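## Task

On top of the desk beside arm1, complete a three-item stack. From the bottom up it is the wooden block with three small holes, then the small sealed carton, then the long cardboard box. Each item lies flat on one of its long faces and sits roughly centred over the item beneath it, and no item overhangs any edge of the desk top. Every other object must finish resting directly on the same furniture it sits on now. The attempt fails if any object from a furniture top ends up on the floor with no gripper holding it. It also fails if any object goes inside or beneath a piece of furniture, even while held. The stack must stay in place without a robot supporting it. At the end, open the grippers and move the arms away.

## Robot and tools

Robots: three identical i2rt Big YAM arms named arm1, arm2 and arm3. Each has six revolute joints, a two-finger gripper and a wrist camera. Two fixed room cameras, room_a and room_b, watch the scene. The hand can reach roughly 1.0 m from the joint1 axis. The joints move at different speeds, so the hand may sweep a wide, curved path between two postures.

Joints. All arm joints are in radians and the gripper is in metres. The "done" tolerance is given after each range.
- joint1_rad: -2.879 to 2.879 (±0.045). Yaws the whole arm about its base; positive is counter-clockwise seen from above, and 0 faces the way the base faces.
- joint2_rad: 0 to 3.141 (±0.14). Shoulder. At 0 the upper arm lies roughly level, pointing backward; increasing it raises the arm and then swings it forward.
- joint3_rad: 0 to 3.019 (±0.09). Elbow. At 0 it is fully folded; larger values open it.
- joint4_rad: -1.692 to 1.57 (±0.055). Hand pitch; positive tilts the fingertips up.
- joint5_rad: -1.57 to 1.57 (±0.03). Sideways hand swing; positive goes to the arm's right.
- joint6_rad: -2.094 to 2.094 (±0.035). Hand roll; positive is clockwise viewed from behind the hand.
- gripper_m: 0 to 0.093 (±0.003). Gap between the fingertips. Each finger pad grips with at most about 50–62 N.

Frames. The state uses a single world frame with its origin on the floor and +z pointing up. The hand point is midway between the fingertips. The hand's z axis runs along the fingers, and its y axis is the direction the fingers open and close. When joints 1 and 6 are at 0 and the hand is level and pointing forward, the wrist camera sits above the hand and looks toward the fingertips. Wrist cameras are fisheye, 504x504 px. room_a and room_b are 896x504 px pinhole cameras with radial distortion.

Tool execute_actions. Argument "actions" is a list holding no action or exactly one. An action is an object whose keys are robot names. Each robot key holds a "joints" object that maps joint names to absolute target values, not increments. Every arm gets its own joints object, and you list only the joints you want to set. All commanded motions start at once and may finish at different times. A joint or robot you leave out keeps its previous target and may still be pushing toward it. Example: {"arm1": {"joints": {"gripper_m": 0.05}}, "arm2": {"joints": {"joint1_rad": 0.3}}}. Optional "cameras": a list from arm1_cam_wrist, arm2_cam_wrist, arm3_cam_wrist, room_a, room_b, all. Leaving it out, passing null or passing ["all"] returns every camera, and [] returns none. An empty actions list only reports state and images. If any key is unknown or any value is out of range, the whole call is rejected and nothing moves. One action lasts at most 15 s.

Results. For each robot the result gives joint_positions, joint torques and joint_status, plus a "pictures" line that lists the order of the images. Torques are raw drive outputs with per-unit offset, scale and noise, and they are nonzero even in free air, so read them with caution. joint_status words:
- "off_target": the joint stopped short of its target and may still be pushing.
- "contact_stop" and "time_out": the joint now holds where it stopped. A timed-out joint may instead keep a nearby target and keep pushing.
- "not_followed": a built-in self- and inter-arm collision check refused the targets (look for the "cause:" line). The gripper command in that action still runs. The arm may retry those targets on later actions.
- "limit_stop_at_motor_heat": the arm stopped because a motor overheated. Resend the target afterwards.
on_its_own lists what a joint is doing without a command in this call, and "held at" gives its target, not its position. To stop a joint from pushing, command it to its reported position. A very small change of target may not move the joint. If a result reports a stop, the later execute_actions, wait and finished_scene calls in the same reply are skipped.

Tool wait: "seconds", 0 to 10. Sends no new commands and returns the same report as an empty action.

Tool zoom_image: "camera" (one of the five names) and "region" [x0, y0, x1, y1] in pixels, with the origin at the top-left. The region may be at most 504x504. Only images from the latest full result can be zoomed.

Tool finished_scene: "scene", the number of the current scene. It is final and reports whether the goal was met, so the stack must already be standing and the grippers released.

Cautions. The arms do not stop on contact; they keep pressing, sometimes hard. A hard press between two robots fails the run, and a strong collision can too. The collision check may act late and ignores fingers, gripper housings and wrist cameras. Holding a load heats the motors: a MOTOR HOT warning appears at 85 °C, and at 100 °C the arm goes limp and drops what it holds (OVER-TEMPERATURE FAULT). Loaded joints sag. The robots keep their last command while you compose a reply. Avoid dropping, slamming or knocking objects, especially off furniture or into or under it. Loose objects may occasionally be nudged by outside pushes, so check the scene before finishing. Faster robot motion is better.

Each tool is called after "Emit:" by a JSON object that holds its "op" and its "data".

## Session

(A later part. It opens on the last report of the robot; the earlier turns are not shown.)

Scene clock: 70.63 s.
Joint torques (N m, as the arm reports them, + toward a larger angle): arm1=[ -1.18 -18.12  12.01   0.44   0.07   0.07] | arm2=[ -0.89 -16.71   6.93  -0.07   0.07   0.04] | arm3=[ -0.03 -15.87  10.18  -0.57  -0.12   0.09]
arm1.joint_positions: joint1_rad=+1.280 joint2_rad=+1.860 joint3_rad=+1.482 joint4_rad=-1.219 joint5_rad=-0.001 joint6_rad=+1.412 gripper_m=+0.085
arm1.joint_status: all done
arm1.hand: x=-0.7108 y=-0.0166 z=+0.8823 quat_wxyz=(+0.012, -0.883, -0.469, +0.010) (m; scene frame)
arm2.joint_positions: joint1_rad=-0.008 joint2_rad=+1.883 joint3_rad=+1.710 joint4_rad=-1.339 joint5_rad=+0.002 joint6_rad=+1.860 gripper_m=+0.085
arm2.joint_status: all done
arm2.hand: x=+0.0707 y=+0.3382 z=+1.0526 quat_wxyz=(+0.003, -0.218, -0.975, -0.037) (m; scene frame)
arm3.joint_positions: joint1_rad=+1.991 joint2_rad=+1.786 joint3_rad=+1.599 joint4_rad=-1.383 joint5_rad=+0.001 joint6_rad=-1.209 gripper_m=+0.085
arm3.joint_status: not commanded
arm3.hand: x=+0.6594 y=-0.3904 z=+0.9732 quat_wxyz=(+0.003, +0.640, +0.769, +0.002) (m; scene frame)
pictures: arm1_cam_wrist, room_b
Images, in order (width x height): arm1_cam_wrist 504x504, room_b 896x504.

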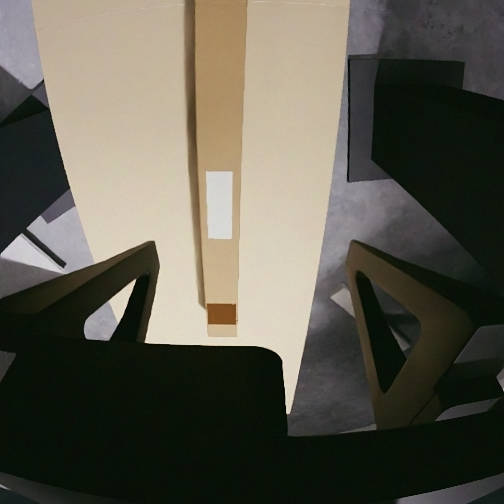

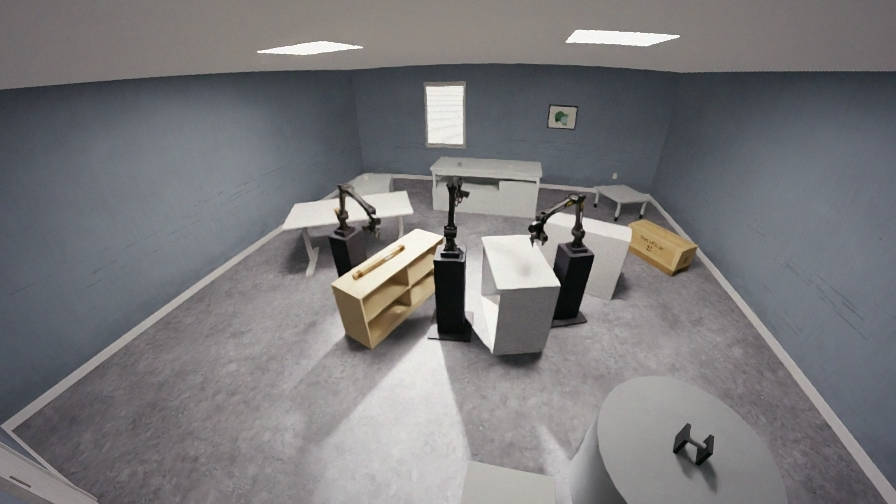

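Emit:
{"op": "zoom_image", "data": {"camera": "arm1_cam_wrist", "region": [160, 150, 300, 350]}}

Region (160, 150, 300, 350) of arm1_cam_wrist's 504x504 image, scaled by 2.520, with more detail than that image has; it fills the left 353 columns of this view, and the rest is white.

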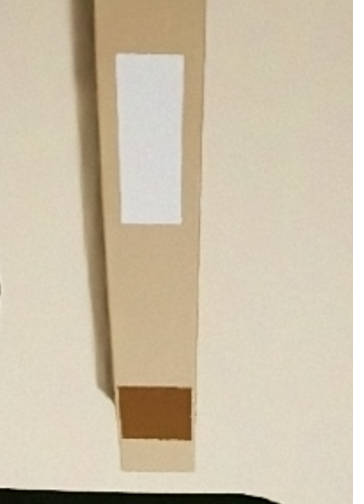

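Emit:
{"op": "execute_actions", "data": {"actions": [{"arm1":{"joints":{"joint1_rad":1.309,"joint2_rad":2.125,"joint3_rad":1.45,"joint4_rad":-0.885,"joint6_rad":1.51}}}], "cameras": ["arm1_cam_wrist"]}}

Scene clock: 73.73 s.
Joint torques (N m, as the arm reports them, + toward a larger angle): arm1=[ -0.35 -19.58   8.39   0.83   0.07   0.07] | arm2=[ -0.7  -16.76   6.88  -0.17   0.07   0.03] | arm3=[  0.01 -15.83  10.17  -0.56  -0.11   0.08]
arm1.joint_positions: joint1_rad=+1.305 joint2_rad=+2.138 joint3_rad=+1.436 joint4_rad=-0.893 joint5_rad=-0.001 joint6_rad=+1.492 gripper_m=+0.085
arm1.joint_status: all done
arm1.hand: x=-0.6850 y=-0.0239 z=+0.7151 quat_wxyz=(+0.011, -0.896, -0.444, +0.011) (m; scene frame)
arm2.joint_positions: joint1_rad=-0.008 joint2_rad=+1.883 joint3_rad=+1.710 joint4_rad=-1.339 joint5_rad=+0.002 joint6_rad=+1.860 gripper_m=+0.085
arm2.joint_status: not commanded
arm2.hand: x=+0.0707 y=+0.3382 z=+1.0526 quat_wxyz=(+0.003, -0.218, -0.975, -0.037) (m; scene frame)
arm3.joint_positions: joint1_rad=+1.991 joint2_rad=+1.786 joint3_rad=+1.599 joint4_rad=-1.383 joint5_rad=+0.001 joint6_rad=-1.209 gripper_m=+0.085
arm3.joint_status: not commanded
arm3.hand: x=+0.6594 y=-0.3904 z=+0.9732 quat_wxyz=(+0.003, +0.640, +0.769, +0.002) (m; scene frame)
pictures: arm1_cam_wrist
Images, in order (width x height): arm1_cam_wrist 504x504.

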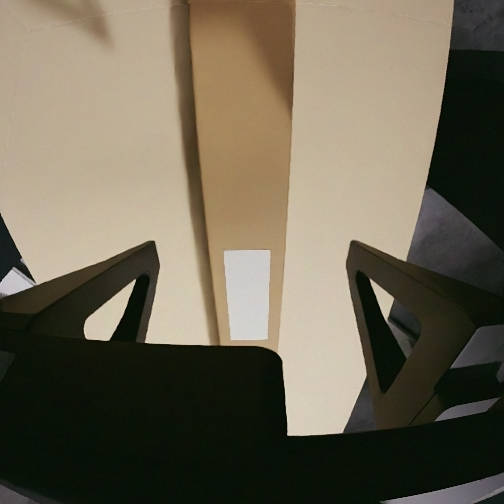

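Emit:
{"op": "execute_actions", "data": {"actions": [{"arm1":{"joints":{"joint2_rad":2.23,"joint4_rad":-0.795}}}], "cameras": ["arm1_cam_wrist"]}}

Scene clock: 75.17 s.
Joint torques (N m, as the arm reports them, + toward a larger angle): arm1=[ -0.28 -20.06   7.78   0.82   0.07   0.07] | arm2=[ -1.11 -16.69   6.93  -0.11   0.07   0.04] | arm3=[ -0.04 -15.84  10.19  -0.55  -0.12   0.09]
arm1.joint_positions: joint1_rad=+1.305 joint2_rad=+2.243 joint3_rad=+1.436 joint4_rad=-0.803 joint5_rad=-0.001 joint6_rad=+1.493 gripper_m=+0.085
arm1.joint_status: all done
arm1.hand: x=-0.6880 y=-0.0223 z=+0.6572 quat_wxyz=(+0.018, -0.896, -0.444, +0.014) (m; scene frame)
arm2.joint_positions: joint1_rad=-0.008 joint2_rad=+1.883 joint3_rad=+1.710 joint4_rad=-1.339 joint5_rad=+0.002 joint6_rad=+1.860 gripper_m=+0.085
arm2.joint_status: not commanded
arm2.hand: x=+0.0707 y=+0.3382 z=+1.0526 quat_wxyz=(+0.003, -0.218, -0.975, -0.037) (m; scene frame)
arm3.joint_positions: joint1_rad=+1.991 joint2_rad=+1.786 joint3_rad=+1.599 joint4_rad=-1.383 joint5_rad=+0.001 joint6_rad=-1.209 gripper_m=+0.085
arm3.joint_status: not commanded
arm3.hand: x=+0.6594 y=-0.3904 z=+0.9732 quat_wxyz=(+0.003, +0.640, +0.769, +0.002) (m; scene frame)
pictures: arm1_cam_wrist
Images, in order (width x height): arm1_cam_wrist 504x504.

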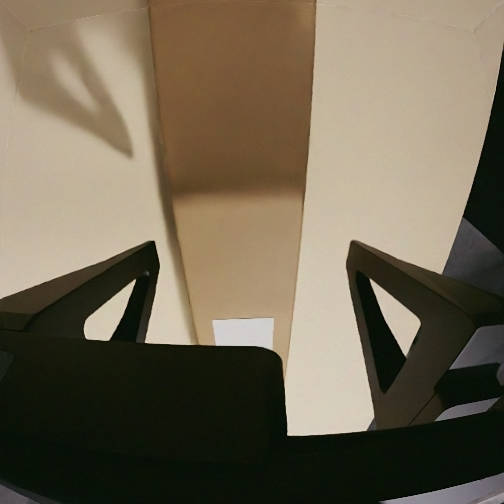

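Emit:
{"op": "execute_actions", "data": {"actions": [{"arm1":{"joints":{"joint2_rad":2.285,"joint4_rad":-0.75}}}], "cameras": ["arm1_cam_wrist"]}}

Scene clock: 76.37 s.
Joint torques (N m, as the arm reports them, + toward a larger angle): arm1=[ -0.29 -18.72   7.45   0.8    0.07   0.07] | arm2=[ -1.42 -16.65   6.93  -0.13   0.07   0.05] | arm3=[ -0.02 -15.83  10.17  -0.57  -0.11   0.09]
arm1.joint_positions: joint1_rad=+1.305 joint2_rad=+2.284 joint3_rad=+1.436 joint4_rad=-0.758 joint5_rad=-0.001 joint6_rad=+1.493 gripper_m=+0.085
arm1.joint_status: all done
arm1.hand: x=-0.6885 y=-0.0222 z=+0.6346 quat_wxyz=(+0.016, -0.896, -0.444, +0.013) (m; scene frame)
arm2.joint_positions: joint1_rad=-0.008 joint2_rad=+1.883 joint3_rad=+1.710 joint4_rad=-1.339 joint5_rad=+0.002 joint6_rad=+1.860 gripper_m=+0.085
arm2.joint_status: not commanded
arm2.hand: x=+0.0707 y=+0.3382 z=+1.0526 quat_wxyz=(+0.003, -0.218, -0.975, -0.037) (m; scene frame)
arm3.joint_positions: joint1_rad=+1.991 joint2_rad=+1.786 joint3_rad=+1.599 joint4_rad=-1.383 joint5_rad=+0.001 joint6_rad=-1.209 gripper_m=+0.085
arm3.joint_status: not commanded
arm3.hand: x=+0.6594 y=-0.3904 z=+0.9732 quat_wxyz=(+0.003, +0.640, +0.769, +0.002) (m; scene frame)
pictures: arm1_cam_wrist
Images, in order (width x height): arm1_cam_wrist 504x504.

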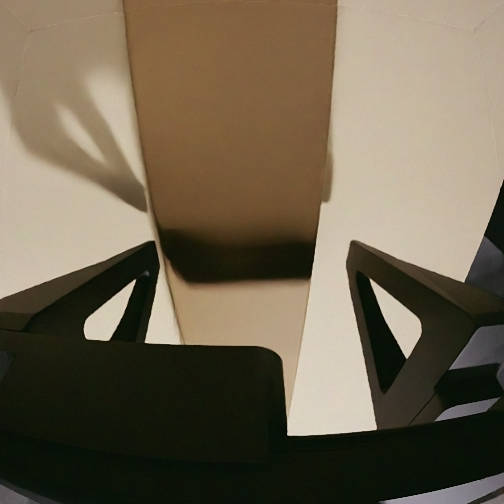

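Emit:
{"op": "execute_actions", "data": {"actions": [{"arm1":{"joints":{"gripper_m":0.03}}}], "cameras": ["arm1_cam_wrist"]}}

Scene clock: 77.23 s.
Joint torques (N m, as the arm reports them, + toward a larger angle): arm1=[ -0.28 -18.92   7.49   0.77   0.07   0.05] | arm2=[ -1.12 -16.71   6.97  -0.2    0.05   0.04] | arm3=[ -0.06 -15.87  10.17  -0.57  -0.11   0.09]
arm1.joint_positions: joint1_rad=+1.305 joint2_rad=+2.284 joint3_rad=+1.436 joint4_rad=-0.757 joint5_rad=-0.001 joint6_rad=+1.495 gripper_m=+0.050
arm1.joint_status: gripper_m off_target (ended at +0.050, target +0.030)
arm1.hand: x=-0.6882 y=-0.0224 z=+0.6346 quat_wxyz=(+0.016, -0.896, -0.443, +0.013) (m; scene frame)
arm2.joint_positions: joint1_rad=-0.008 joint2_rad=+1.883 joint3_rad=+1.710 joint4_rad=-1.339 joint5_rad=+0.002 joint6_rad=+1.860 gripper_m=+0.085
arm2.joint_status: not commanded
arm2.hand: x=+0.0707 y=+0.3382 z=+1.0526 quat_wxyz=(+0.003, -0.218, -0.975, -0.037) (m; scene frame)
arm3.joint_positions: joint1_rad=+1.991 joint2_rad=+1.786 joint3_rad=+1.599 joint4_rad=-1.383 joint5_rad=+0.001 joint6_rad=-1.209 gripper_m=+0.085
arm3.joint_status: not commanded
arm3.hand: x=+0.6594 y=-0.3904 z=+0.9732 quat_wxyz=(+0.003, +0.640, +0.769, +0.002) (m; scene frame)
pictures: arm1_cam_wrist
Images, in order (width x height): arm1_cam_wrist 504x504.

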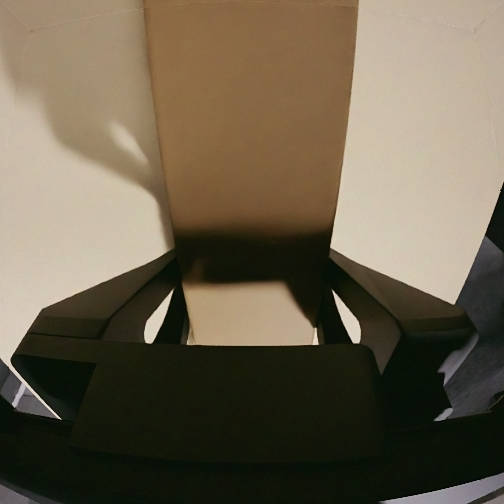

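Emit:
{"op": "execute_actions", "data": {"actions": [{"arm1":{"joints":{"joint2_rad":2.12,"joint4_rad":-0.80,"gripper_m":0.03}}}], "cameras": ["arm1_cam_wrist"]}}

Emit:
{"op": "execute_actions", "data": {"actions": [{"arm1":{"joints":{"joint1_rad":-2.267,"joint2_rad":1.75,"joint3_rad":1.45,"joint4_rad":-1.275,"joint6_rad":1.825,"gripper_m":0.03}}}], "cameras": ["arm1_cam_wrist","room_a"]}}

Scene clock: 79.77 s.
Joint torques (N m, as the arm reports them, + toward a larger angle): arm1=[ -0.29 -18.42   8.73   0.51   0.07   0.04] | arm2=[ -1.08 -16.47   6.96  -0.22   0.06   0.05] | arm3=[  0.01 -15.81  10.19  -0.56  -0.11   0.09]
arm1.joint_positions: joint1_rad=+1.305 joint2_rad=+2.117 joint3_rad=+1.436 joint4_rad=-0.795 joint5_rad=-0.001 joint6_rad=+1.495 gripper_m=+0.050
arm1.joint_status: gripper_m off_target (ended at +0.050, target +0.030); the others done
arm1.hand: x=-0.6638 y=-0.0427 z=+0.7277 quat_wxyz=(-0.044, -0.895, -0.443, -0.011) (m; scene frame)
arm2.joint_positions: joint1_rad=-0.008 joint2_rad=+1.883 joint3_rad=+1.710 joint4_rad=-1.339 joint5_rad=+0.002 joint6_rad=+1.860 gripper_m=+0.085
arm2.joint_status: not commanded
arm2.hand: x=+0.0707 y=+0.3382 z=+1.0526 quat_wxyz=(+0.003, -0.218, -0.975, -0.037) (m; scene frame)
arm3.joint_positions: joint1_rad=+1.991 joint2_rad=+1.786 joint3_rad=+1.599 joint4_rad=-1.383 joint5_rad=+0.001 joint6_rad=-1.209 gripper_m=+0.085
arm3.joint_status: not commanded
arm3.hand: x=+0.6594 y=-0.3904 z=+0.9732 quat_wxyz=(+0.003, +0.640, +0.769, +0.002) (m; scene frame)
pictures: arm1_cam_wrist
Images, in order (width x height): arm1_cam_wrist 504x504.

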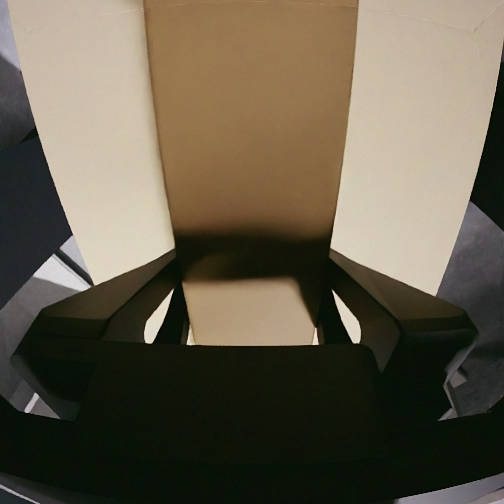

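Scene clock: 82.60 s.
Joint torques (N m, as the arm reports them, + toward a larger angle): arm1=[  0.43 -16.66   9.97   0.09   0.02   0.07] | arm2=[ -1.08 -16.55   6.89  -0.17   0.06   0.04] | arm3=[ -0.03 -15.85  10.18  -0.56  -0.12   0.08]
arm1.joint_positions: joint1_rad=-2.275 joint2_rad=+1.767 joint3_rad=+1.436 joint4_rad=-1.268 joint5_rad=+0.000 joint6_rad=+1.808 gripper_m=+0.050
arm1.joint_status: gripper_m off_target (ended at +0.050, target +0.030); the others done
arm1.hand: x=-1.3093 y=+0.8310 z=+0.9154 quat_wxyz=(-0.002, -0.083, +0.996, -0.016) (m; scene frame)
arm2.joint_positions: joint1_rad=-0.008 joint2_rad=+1.883 joint3_rad=+1.710 joint4_rad=-1.339 joint5_rad=+0.002 joint6_rad=+1.860 gripper_m=+0.085
arm2.joint_status: not commanded
arm2.hand: x=+0.0707 y=+0.3382 z=+1.0526 quat_wxyz=(+0.003, -0.218, -0.975, -0.037) (m; scene frame)
arm3.joint_positions: joint1_rad=+1.991 joint2_rad=+1.786 joint3_rad=+1.599 joint4_rad=-1.383 joint5_rad=+0.001 joint6_rad=-1.209 gripper_m=+0.085
arm3.joint_status: not commanded
arm3.hand: x=+0.6594 y=-0.3904 z=+0.9732 quat_wxyz=(+0.003, +0.640, +0.769, +0.002) (m; scene frame)
pictures: arm1_cam_wrist, room_a
Images, in order (width x height): arm1_cam_wrist 504x504, room_a 896x504.

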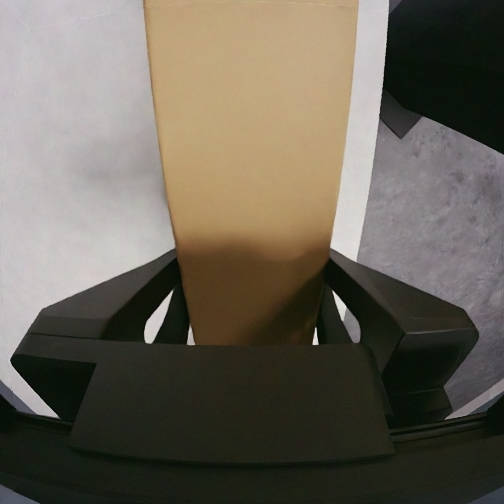

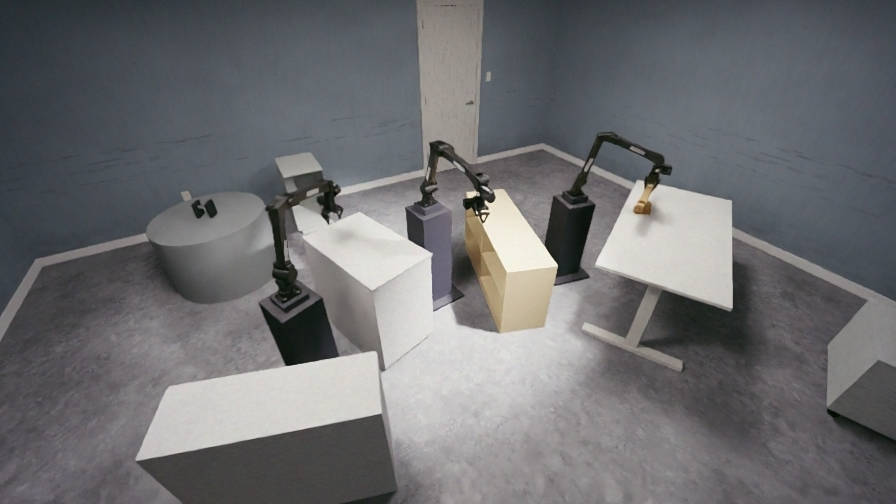

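Emit:
{"op": "zoom_image", "data": {"camera": "room_a", "region": [590, 140, 750, 260]}}

Region (590, 140, 750, 260) of room_a's 896x504 image, scaled by 3.150, with more detail than that image has; it fills the top 378 rows of this view, and the rest is white.

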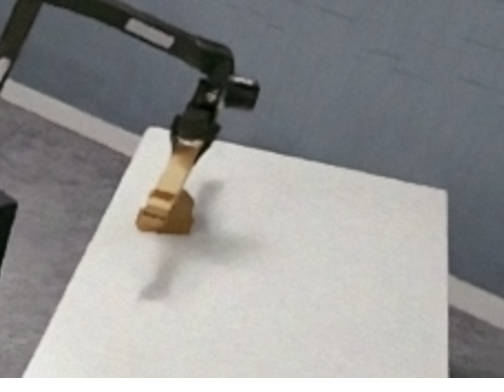

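Emit:
{"op": "execute_actions", "data": {"actions": [{"arm1":{"joints":{"joint2_rad":1.81,"joint3_rad":1.36,"joint4_rad":-1.145,"gripper_m":0.03}}}], "cameras": ["arm1_cam_wrist","room_a"]}}

Emit:
{"op": "zoom_image", "data": {"camera": "room_a", "region": [600, 150, 720, 240]}}

Scene clock: 84.60 s.
Joint torques (N m, as the arm reports them, + toward a larger angle): arm1=[  0.47 -16.47   8.6    0.75   0.01   0.07] | arm2=[ -1.14 -16.28   6.99  -0.11   0.07   0.05] | arm3=[  0.   -15.88  10.17  -0.58  -0.11   0.08]
arm1.joint_positions: joint1_rad=-2.275 joint2_rad=+1.823 joint3_rad=+1.356 joint4_rad=-1.153 joint5_rad=+0.000 joint6_rad=+1.808 gripper_m=+0.050
arm1.joint_status: gripper_m off_target (ended at +0.050, target +0.030); the others done
arm1.hand: x=-1.3078 y=+0.8257 z=+0.8597 quat_wxyz=(+0.001, -0.084, +0.996, -0.025) (m; scene frame)
arm2.joint_positions: joint1_rad=-0.008 joint2_rad=+1.883 joint3_rad=+1.710 joint4_rad=-1.339 joint5_rad=+0.002 joint6_rad=+1.860 gripper_m=+0.085
arm2.joint_status: not commanded
arm2.hand: x=+0.0707 y=+0.3382 z=+1.0526 quat_wxyz=(+0.003, -0.218, -0.975, -0.037) (m; scene frame)
arm3.joint_positions: joint1_rad=+1.991 joint2_rad=+1.786 joint3_rad=+1.599 joint4_rad=-1.383 joint5_rad=+0.001 joint6_rad=-1.209 gripper_m=+0.085
arm3.joint_status: not commanded
arm3.hand: x=+0.6594 y=-0.3904 z=+0.9732 quat_wxyz=(+0.003, +0.640, +0.769, +0.002) (m; scene frame)
pictures: arm1_cam_wrist, room_a
Images, in order (width x height): arm1_cam_wrist 504x504, room_a 896x504.

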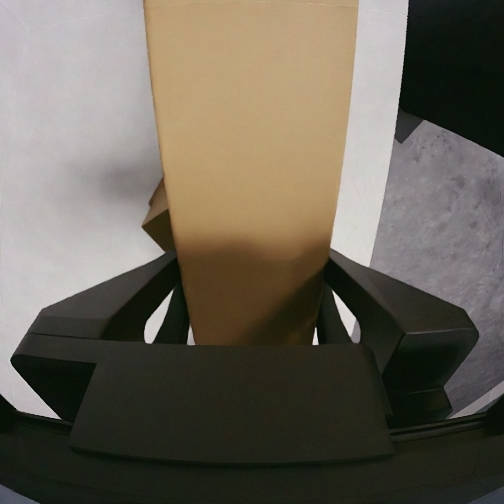

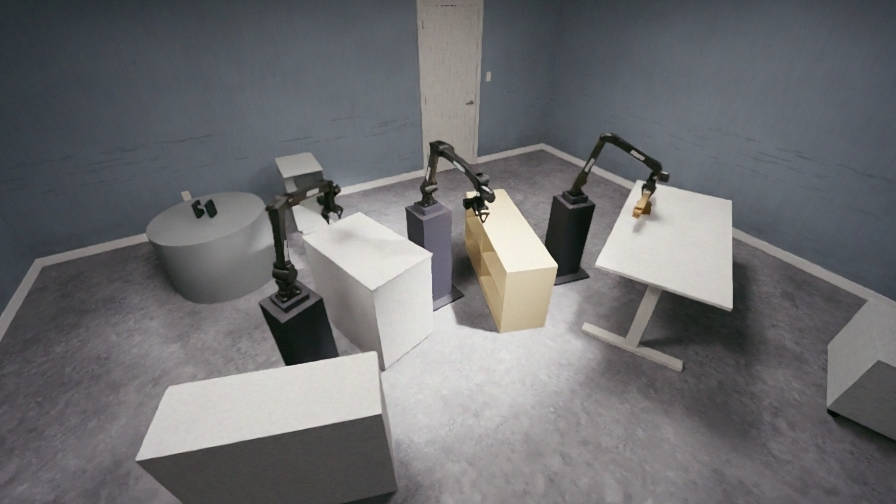

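Region (600, 150, 720, 240) of room_a's 896x504 image, scaled by 4.200, with more detail than that image has; it fills the top 378 rows of this view, and the rest is white.

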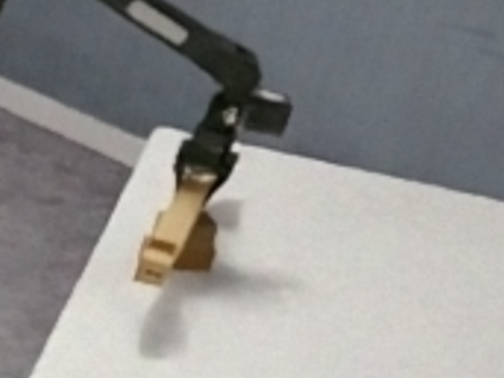

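Emit:
{"op": "execute_actions", "data": {"actions": [{"arm1":{"joints":{"joint1_rad":-2.252,"joint2_rad":1.82,"joint3_rad":1.37,"joint4_rad":-1.125,"gripper_m":0.03}}}], "cameras": ["arm1_cam_wrist","room_a"]}}

Scene clock: 87.13 s.
Joint torques (N m, as the arm reports them, + toward a larger angle): arm1=[  0.28 -15.65   9.5    0.84   0.01   0.07] | arm2=[ -1.26 -16.71   6.96  -0.18   0.05   0.06] | arm3=[ -0.03 -15.87  10.18  -0.58  -0.12   0.08]
arm1.joint_positions: joint1_rad=-2.258 joint2_rad=+1.823 joint3_rad=+1.356 joint4_rad=-1.133 joint5_rad=+0.000 joint6_rad=+1.808 gripper_m=+0.050
arm1.joint_status: gripper_m off_target (ended at +0.050, target +0.030); the others done
arm1.hand: x=-1.3178 y=+0.8265 z=+0.8597 quat_wxyz=(-0.002, -0.092, +0.996, -0.016) (m; scene frame)
arm2.joint_positions: joint1_rad=-0.008 joint2_rad=+1.883 joint3_rad=+1.710 joint4_rad=-1.339 joint5_rad=+0.002 joint6_rad=+1.860 gripper_m=+0.085
arm2.joint_status: not commanded
arm2.hand: x=+0.0707 y=+0.3382 z=+1.0526 quat_wxyz=(+0.003, -0.218, -0.975, -0.037) (m; scene frame)
arm3.joint_positions: joint1_rad=+1.991 joint2_rad=+1.786 joint3_rad=+1.599 joint4_rad=-1.383 joint5_rad=+0.001 joint6_rad=-1.209 gripper_m=+0.085
arm3.joint_status: not commanded
arm3.hand: x=+0.6594 y=-0.3904 z=+0.9732 quat_wxyz=(+0.003, +0.640, +0.769, +0.002) (m; scene frame)
pictures: arm1_cam_wrist, room_a
Images, in order (width x height): arm1_cam_wrist 504x504, room_a 896x504.

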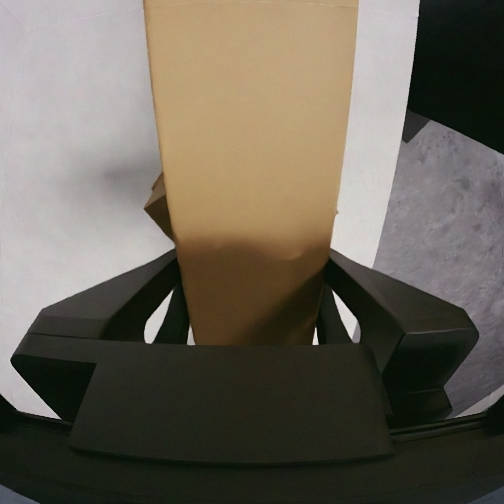

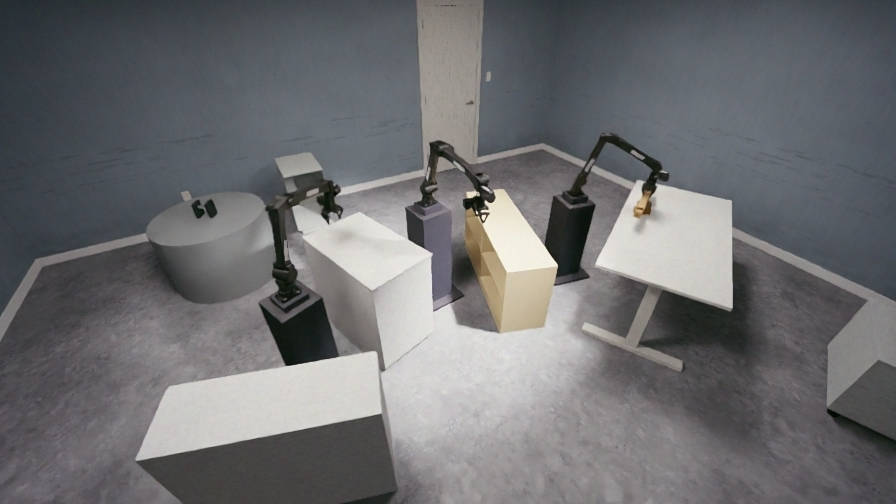

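Emit:
{"op": "execute_actions", "data": {"actions": [], "cameras": ["arm1_cam_wrist","room_a"]}}

Scene clock: 87.73 s.
Joint torques (N m, as the arm reports them, + toward a larger angle): arm1=[  0.3  -15.6    9.5    0.84   0.02   0.07] | arm2=[ -1.07 -16.94   6.91  -0.18   0.06   0.03] | arm3=[ -0.08 -15.83  10.18  -0.57  -0.11   0.08]
arm1.joint_positions: joint1_rad=-2.258 joint2_rad=+1.823 joint3_rad=+1.356 joint4_rad=-1.133 joint5_rad=+0.000 joint6_rad=+1.808 gripper_m=+0.050
arm1.joint_status: gripper_m off_target (ended at +0.050, target +0.030); the others done
arm1.hand: x=-1.3178 y=+0.8265 z=+0.8597 quat_wxyz=(-0.002, -0.092, +0.996, -0.016) (m; scene frame)
arm2.joint_positions: joint1_rad=-0.008 joint2_rad=+1.883 joint3_rad=+1.710 joint4_rad=-1.339 joint5_rad=+0.002 joint6_rad=+1.860 gripper_m=+0.085
arm2.joint_status: not commanded
arm2.hand: x=+0.0707 y=+0.3382 z=+1.0526 quat_wxyz=(+0.003, -0.218, -0.975, -0.037) (m; scene frame)
arm3.joint_positions: joint1_rad=+1.991 joint2_rad=+1.786 joint3_rad=+1.599 joint4_rad=-1.383 joint5_rad=+0.001 joint6_rad=-1.209 gripper_m=+0.085
arm3.joint_status: not commanded
arm3.hand: x=+0.6594 y=-0.3904 z=+0.9732 quat_wxyz=(+0.003, +0.640, +0.769, +0.002) (m; scene frame)
pictures: arm1_cam_wrist, room_a
Images, in order (width x height): arm1_cam_wrist 504x504, room_a 896x504.

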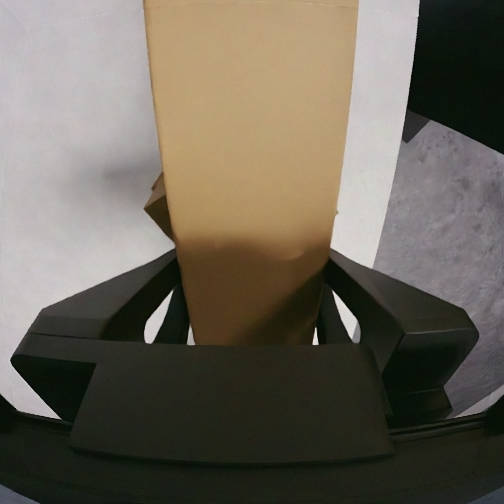

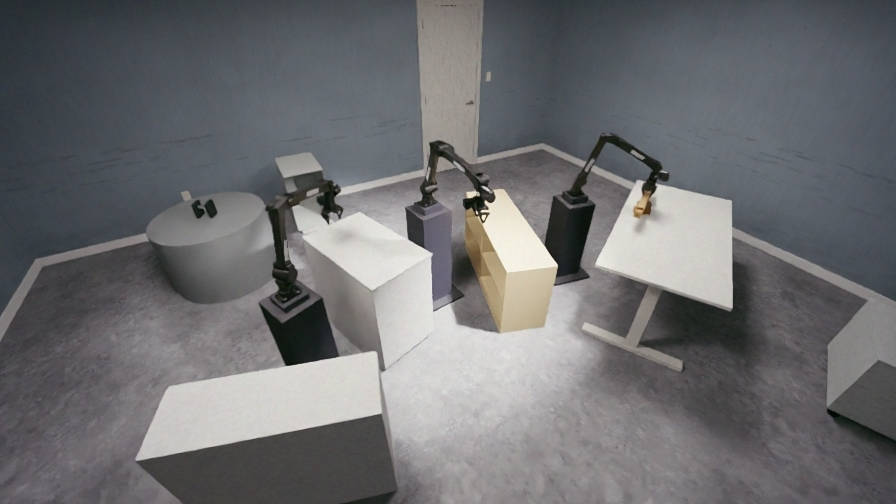

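Emit:
{"op": "execute_actions", "data": {"actions": [{"arm1":{"joints":{"joint2_rad":1.845,"joint4_rad":-1.118,"gripper_m":0.03}}}], "cameras": ["arm1_cam_wrist","room_a"]}}

Scene clock: 89.87 s.
Joint torques (N m, as the arm reports them, + toward a larger angle): arm1=[  0.31 -15.66   9.42   0.81   0.02   0.07] | arm2=[ -1.18 -16.81   6.95  -0.16   0.06   0.04] | arm3=[ -0.03 -15.86  10.18  -0.56  -0.11   0.09]
arm1.joint_positions: joint1_rad=-2.258 joint2_rad=+1.842 joint3_rad=+1.356 joint4_rad=-1.126 joint5_rad=+0.000 joint6_rad=+1.808 gripper_m=+0.050
arm1.joint_status: gripper_m off_target (ended at +0.050, target +0.030); the others done
arm1.hand: x=-1.3181 y=+0.8268 z=+0.8498 quat_wxyz=(+0.000, -0.092, +0.996, -0.022) (m; scene frame)
arm2.joint_positions: joint1_rad=-0.008 joint2_rad=+1.883 joint3_rad=+1.710 joint4_rad=-1.339 joint5_rad=+0.002 joint6_rad=+1.860 gripper_m=+0.085
arm2.joint_status: not commanded
arm2.hand: x=+0.0707 y=+0.3382 z=+1.0526 quat_wxyz=(+0.003, -0.218, -0.975, -0.037) (m; scene frame)
arm3.joint_positions: joint1_rad=+1.991 joint2_rad=+1.786 joint3_rad=+1.599 joint4_rad=-1.383 joint5_rad=+0.001 joint6_rad=-1.209 gripper_m=+0.085
arm3.joint_status: not commanded
arm3.hand: x=+0.6594 y=-0.3904 z=+0.9732 quat_wxyz=(+0.003, +0.640, +0.769, +0.002) (m; scene frame)
pictures: arm1_cam_wrist, room_a
Images, in order (width x height): arm1_cam_wrist 504x504, room_a 896x504.

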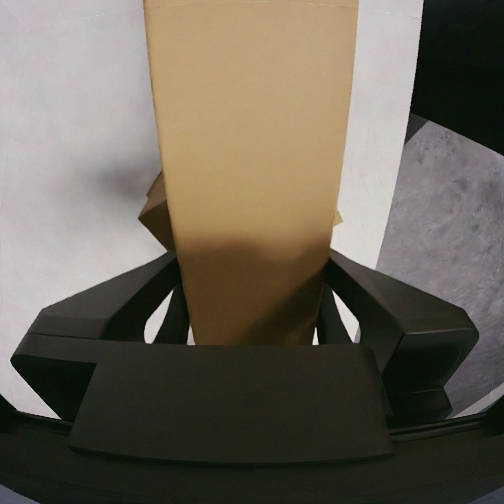

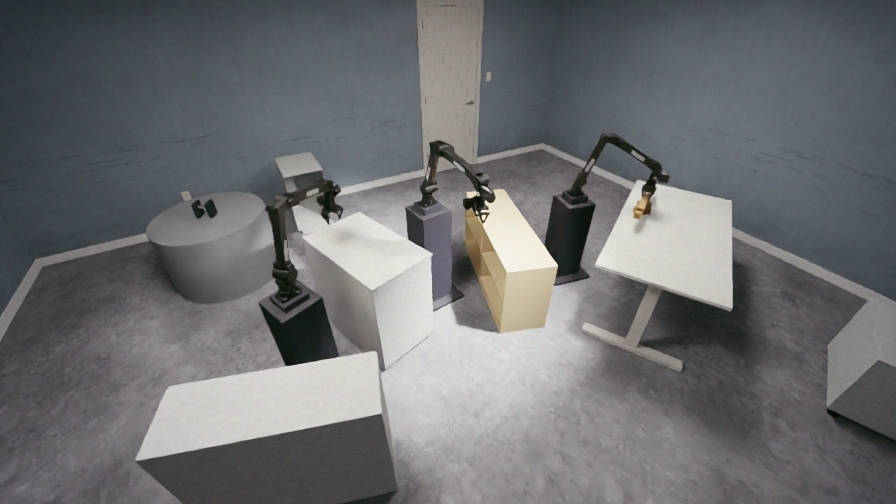

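Emit:
{"op": "execute_actions", "data": {"actions": [{"arm1":{"joints":{"joint2_rad":1.856,"joint4_rad":-1.108,"gripper_m":0.03}}}], "cameras": ["arm1_cam_wrist","room_a"]}}

Scene clock: 90.60 s.
Joint torques (N m, as the arm reports them, + toward a larger angle): arm1=[  0.29 -14.8    9.46   0.83   0.01   0.07] | arm2=[ -1.07 -16.72   6.9   -0.14   0.09   0.03] | arm3=[  0.01 -15.86  10.18  -0.56  -0.12   0.09]
arm1.joint_positions: joint1_rad=-2.258 joint2_rad=+1.850 joint3_rad=+1.356 joint4_rad=-1.116 joint5_rad=+0.000 joint6_rad=+1.808 gripper_m=+0.050
arm1.joint_status: gripper_m off_target (ended at +0.050, target +0.030); the others done
arm1.hand: x=-1.3189 y=+0.8284 z=+0.8459 quat_wxyz=(+0.000, -0.092, +0.996, -0.021) (m; scene frame)
arm2.joint_positions: joint1_rad=-0.008 joint2_rad=+1.883 joint3_rad=+1.710 joint4_rad=-1.339 joint5_rad=+0.002 joint6_rad=+1.860 gripper_m=+0.085
arm2.joint_status: not commanded
arm2.hand: x=+0.0707 y=+0.3382 z=+1.0526 quat_wxyz=(+0.003, -0.218, -0.975, -0.037) (m; scene frame)
arm3.joint_positions: joint1_rad=+1.991 joint2_rad=+1.786 joint3_rad=+1.599 joint4_rad=-1.383 joint5_rad=+0.001 joint6_rad=-1.209 gripper_m=+0.085
arm3.joint_status: not commanded
arm3.hand: x=+0.6594 y=-0.3904 z=+0.9732 quat_wxyz=(+0.003, +0.640, +0.769, +0.002) (m; scene frame)
pictures: arm1_cam_wrist, room_a
Images, in order (width x height): arm1_cam_wrist 504x504, room_a 896x504.

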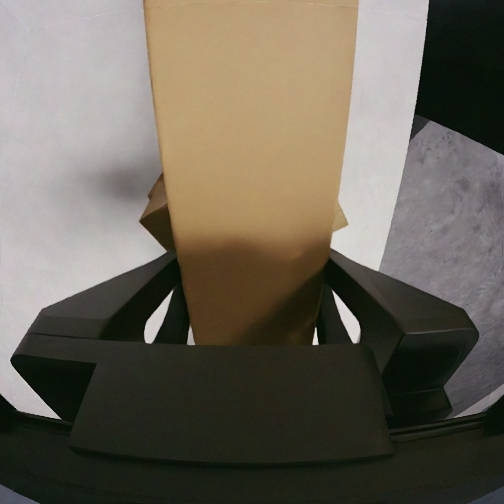

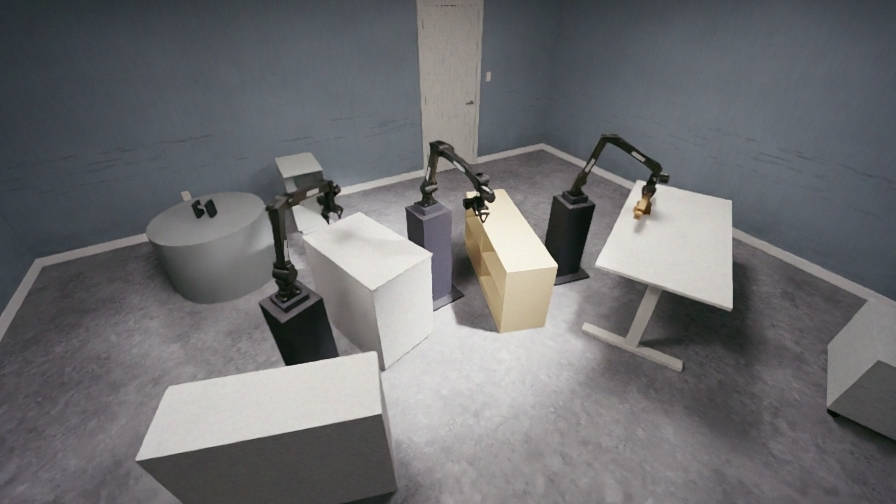

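Emit:
{"op": "execute_actions", "data": {"actions": [{"arm1":{"joints":{"joint2_rad":1.852,"gripper_m":0.085}}}], "cameras": ["arm1_cam_wrist","room_a"]}}

Scene clock: 91.33 s.
Joint torques (N m, as the arm reports them, + toward a larger angle): arm1=[  0.32 -15.83   9.32   0.82   0.02   0.06] | arm2=[ -0.92 -16.47   6.92  -0.18   0.06   0.05] | arm3=[ -0.04 -15.86  10.17  -0.56  -0.11   0.08]
arm1.joint_positions: joint1_rad=-2.258 joint2_rad=+1.850 joint3_rad=+1.356 joint4_rad=-1.116 joint5_rad=+0.000 joint6_rad=+1.808 gripper_m=+0.085
arm1.joint_status: all done
arm1.hand: x=-1.3189 y=+0.8284 z=+0.8459 quat_wxyz=(+0.000, -0.092, +0.996, -0.021) (m; scene frame)
arm2.joint_positions: joint1_rad=-0.008 joint2_rad=+1.883 joint3_rad=+1.710 joint4_rad=-1.339 joint5_rad=+0.002 joint6_rad=+1.860 gripper_m=+0.085
arm2.joint_status: not commanded
arm2.hand: x=+0.0707 y=+0.3382 z=+1.0526 quat_wxyz=(+0.003, -0.218, -0.975, -0.037) (m; scene frame)
arm3.joint_positions: joint1_rad=+1.991 joint2_rad=+1.786 joint3_rad=+1.599 joint4_rad=-1.383 joint5_rad=+0.001 joint6_rad=-1.209 gripper_m=+0.085
arm3.joint_status: not commanded
arm3.hand: x=+0.6594 y=-0.3904 z=+0.9732 quat_wxyz=(+0.003, +0.640, +0.769, +0.002) (m; scene frame)
pictures: arm1_cam_wrist, room_a
Images, in order (width x height): arm1_cam_wrist 504x504, room_a 896x504.

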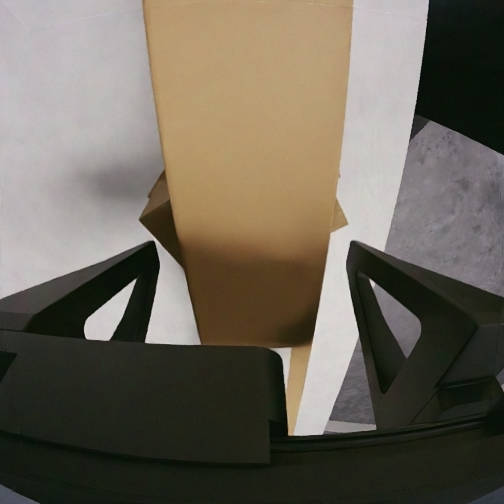

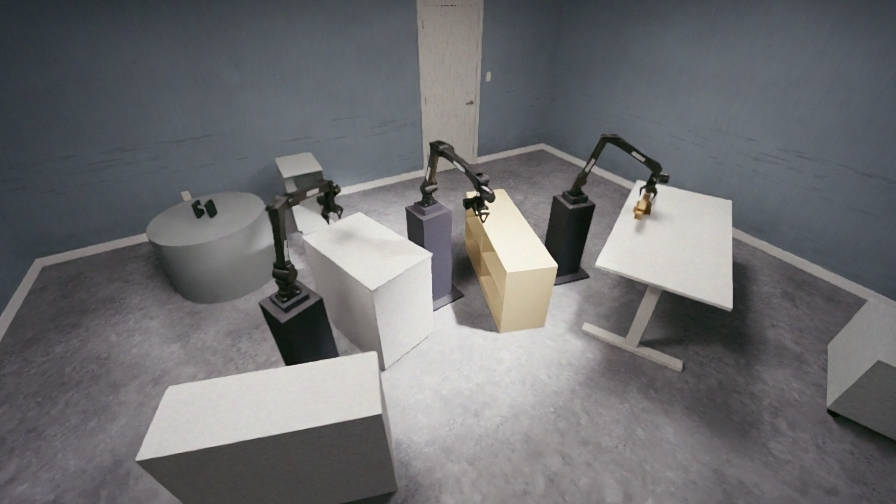

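Emit:
{"op": "execute_actions", "data": {"actions": [{"arm1":{"joints":{"joint2_rad":1.68}}}], "cameras": ["arm1_cam_wrist","room_a"]}}

Emit:
{"op": "execute_actions", "data": {"actions": [{"arm1":{"joints":{"joint1_rad":-1.5,"joint2_rad":1.55}}}], "cameras": ["room_a","room_b"]}}

Scene clock: 93.07 s.
Joint torques (N m, as the arm reports them, + toward a larger angle): arm1=[  0.29 -13.62  10.19   1.18   0.01   0.05] | arm2=[ -1.03 -16.71   6.95  -0.09   0.06   0.05] | arm3=[ -0.02 -15.89  10.17  -0.57  -0.12   0.09]
arm1.joint_positions: joint1_rad=-2.258 joint2_rad=+1.675 joint3_rad=+1.356 joint4_rad=-1.116 joint5_rad=+0.000 joint6_rad=+1.808 gripper_m=+0.085
arm1.joint_status: all done
arm1.hand: x=-1.3206 y=+0.8350 z=+0.9336 quat_wxyz=(-0.028, -0.091, +0.994, +0.062) (m; scene frame)
arm2.joint_positions: joint1_rad=-0.008 joint2_rad=+1.883 joint3_rad=+1.710 joint4_rad=-1.339 joint5_rad=+0.002 joint6_rad=+1.860 gripper_m=+0.085
arm2.joint_status: not commanded
arm2.hand: x=+0.0707 y=+0.3382 z=+1.0526 quat_wxyz=(+0.003, -0.218, -0.975, -0.037) (m; scene frame)
arm3.joint_positions: joint1_rad=+1.991 joint2_rad=+1.786 joint3_rad=+1.599 joint4_rad=-1.383 joint5_rad=+0.001 joint6_rad=-1.209 gripper_m=+0.085
arm3.joint_status: not commanded
arm3.hand: x=+0.6594 y=-0.3904 z=+0.9732 quat_wxyz=(+0.003, +0.640, +0.769, +0.002) (m; scene frame)
pictures: arm1_cam_wrist, room_a
Images, in order (width x height): arm1_cam_wrist 504x504, room_a 896x504.

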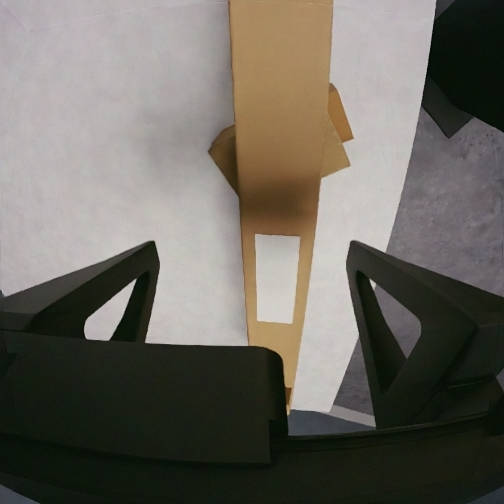

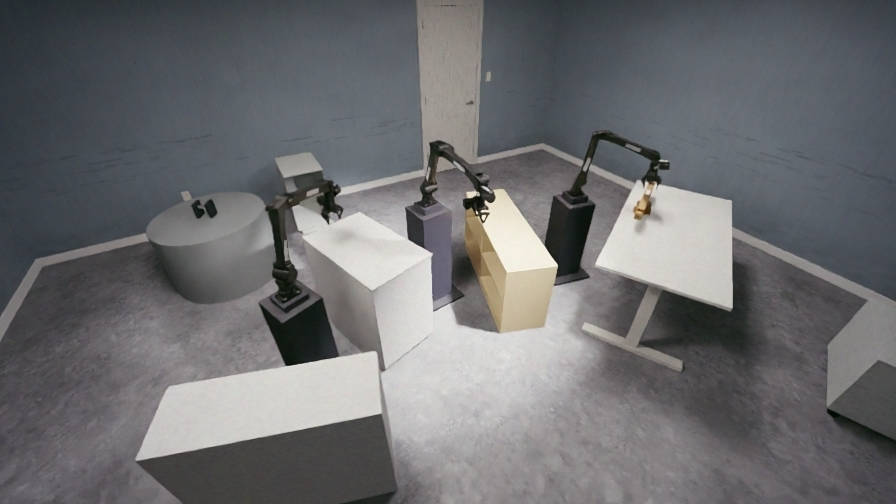

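Scene clock: 94.37 s.
Joint torques (N m, as the arm reports them, + toward a larger angle): arm1=[ -0.68 -12.36  10.82   1.34   0.01   0.04] | arm2=[ -1.44 -16.66   6.88  -0.19   0.06   0.04] | arm3=[ -0.01 -15.8   10.18  -0.57  -0.11   0.08]
arm1.joint_positions: joint1_rad=-1.494 joint2_rad=+1.549 joint3_rad=+1.356 joint4_rad=-1.113 joint5_rad=+0.000 joint6_rad=+1.808 gripper_m=+0.085
arm1.joint_status: all done
arm1.hand: x=-1.5878 y=+0.5528 z=+1.0018 quat_wxyz=(-0.093, -0.451, +0.882, +0.100) (m; scene frame)
arm2.joint_positions: joint1_rad=-0.008 joint2_rad=+1.883 joint3_rad=+1.710 joint4_rad=-1.339 joint5_rad=+0.002 joint6_rad=+1.860 gripper_m=+0.085
arm2.joint_status: not commanded
arm2.hand: x=+0.0707 y=+0.3382 z=+1.0526 quat_wxyz=(+0.003, -0.218, -0.975, -0.037) (m; scene frame)
arm3.joint_positions: joint1_rad=+1.991 joint2_rad=+1.786 joint3_rad=+1.599 joint4_rad=-1.383 joint5_rad=+0.001 joint6_rad=-1.209 gripper_m=+0.085
arm3.joint_status: not commanded
arm3.hand: x=+0.6594 y=-0.3904 z=+0.9732 quat_wxyz=(+0.003, +0.640, +0.769, +0.002) (m; scene frame)
pictures: room_a, room_b
Images, in order (width x height): room_a 896x504, room_b 896x504.

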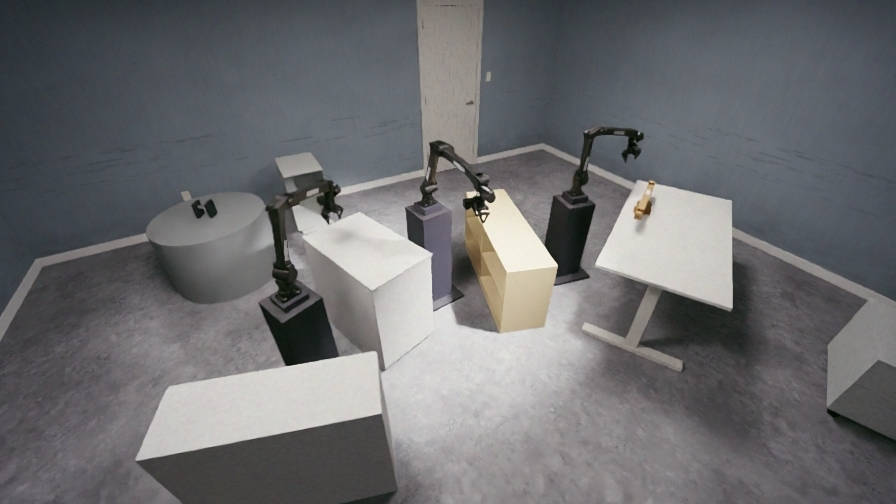

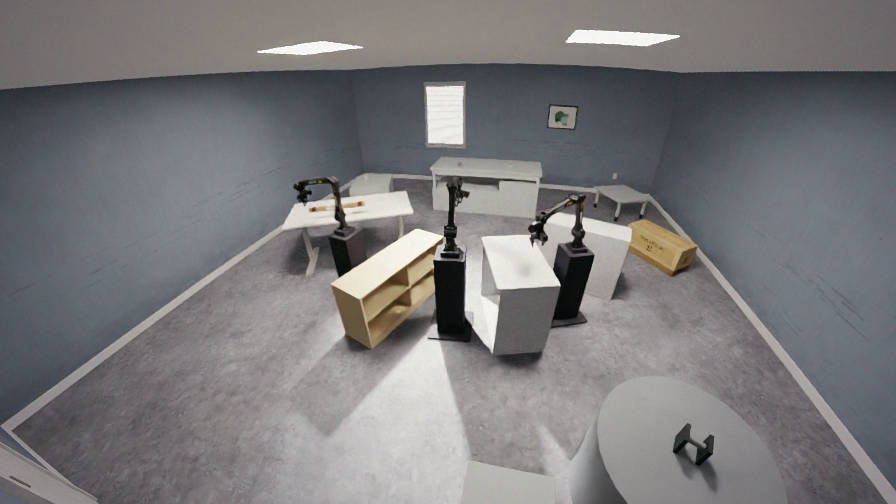

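Emit:
{"op": "zoom_image", "data": {"camera": "room_b", "region": [270, 160, 430, 260]}}

Emit:
{"op": "zoom_image", "data": {"camera": "room_a", "region": [580, 130, 760, 250]}}

Region (270, 160, 430, 260) of room_b's 896x504 image, scaled by 3.150, with more detail than that image has; it fills the top 315 rows of this view, and the rest is white.

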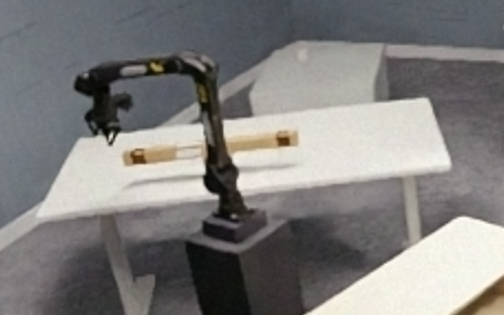

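Region (580, 130, 760, 250) of room_a's 896x504 image, scaled by 2.800, with more detail than that image has.

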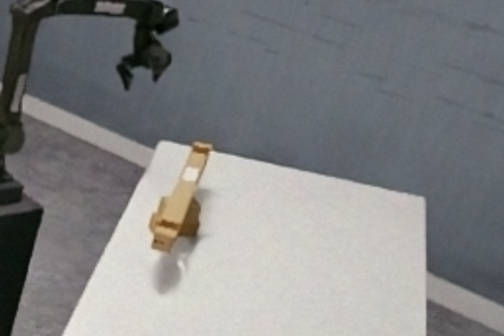

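Emit:
{"op": "finished_scene", "data": {"scene": 2}}

The scene is finished: the task was done.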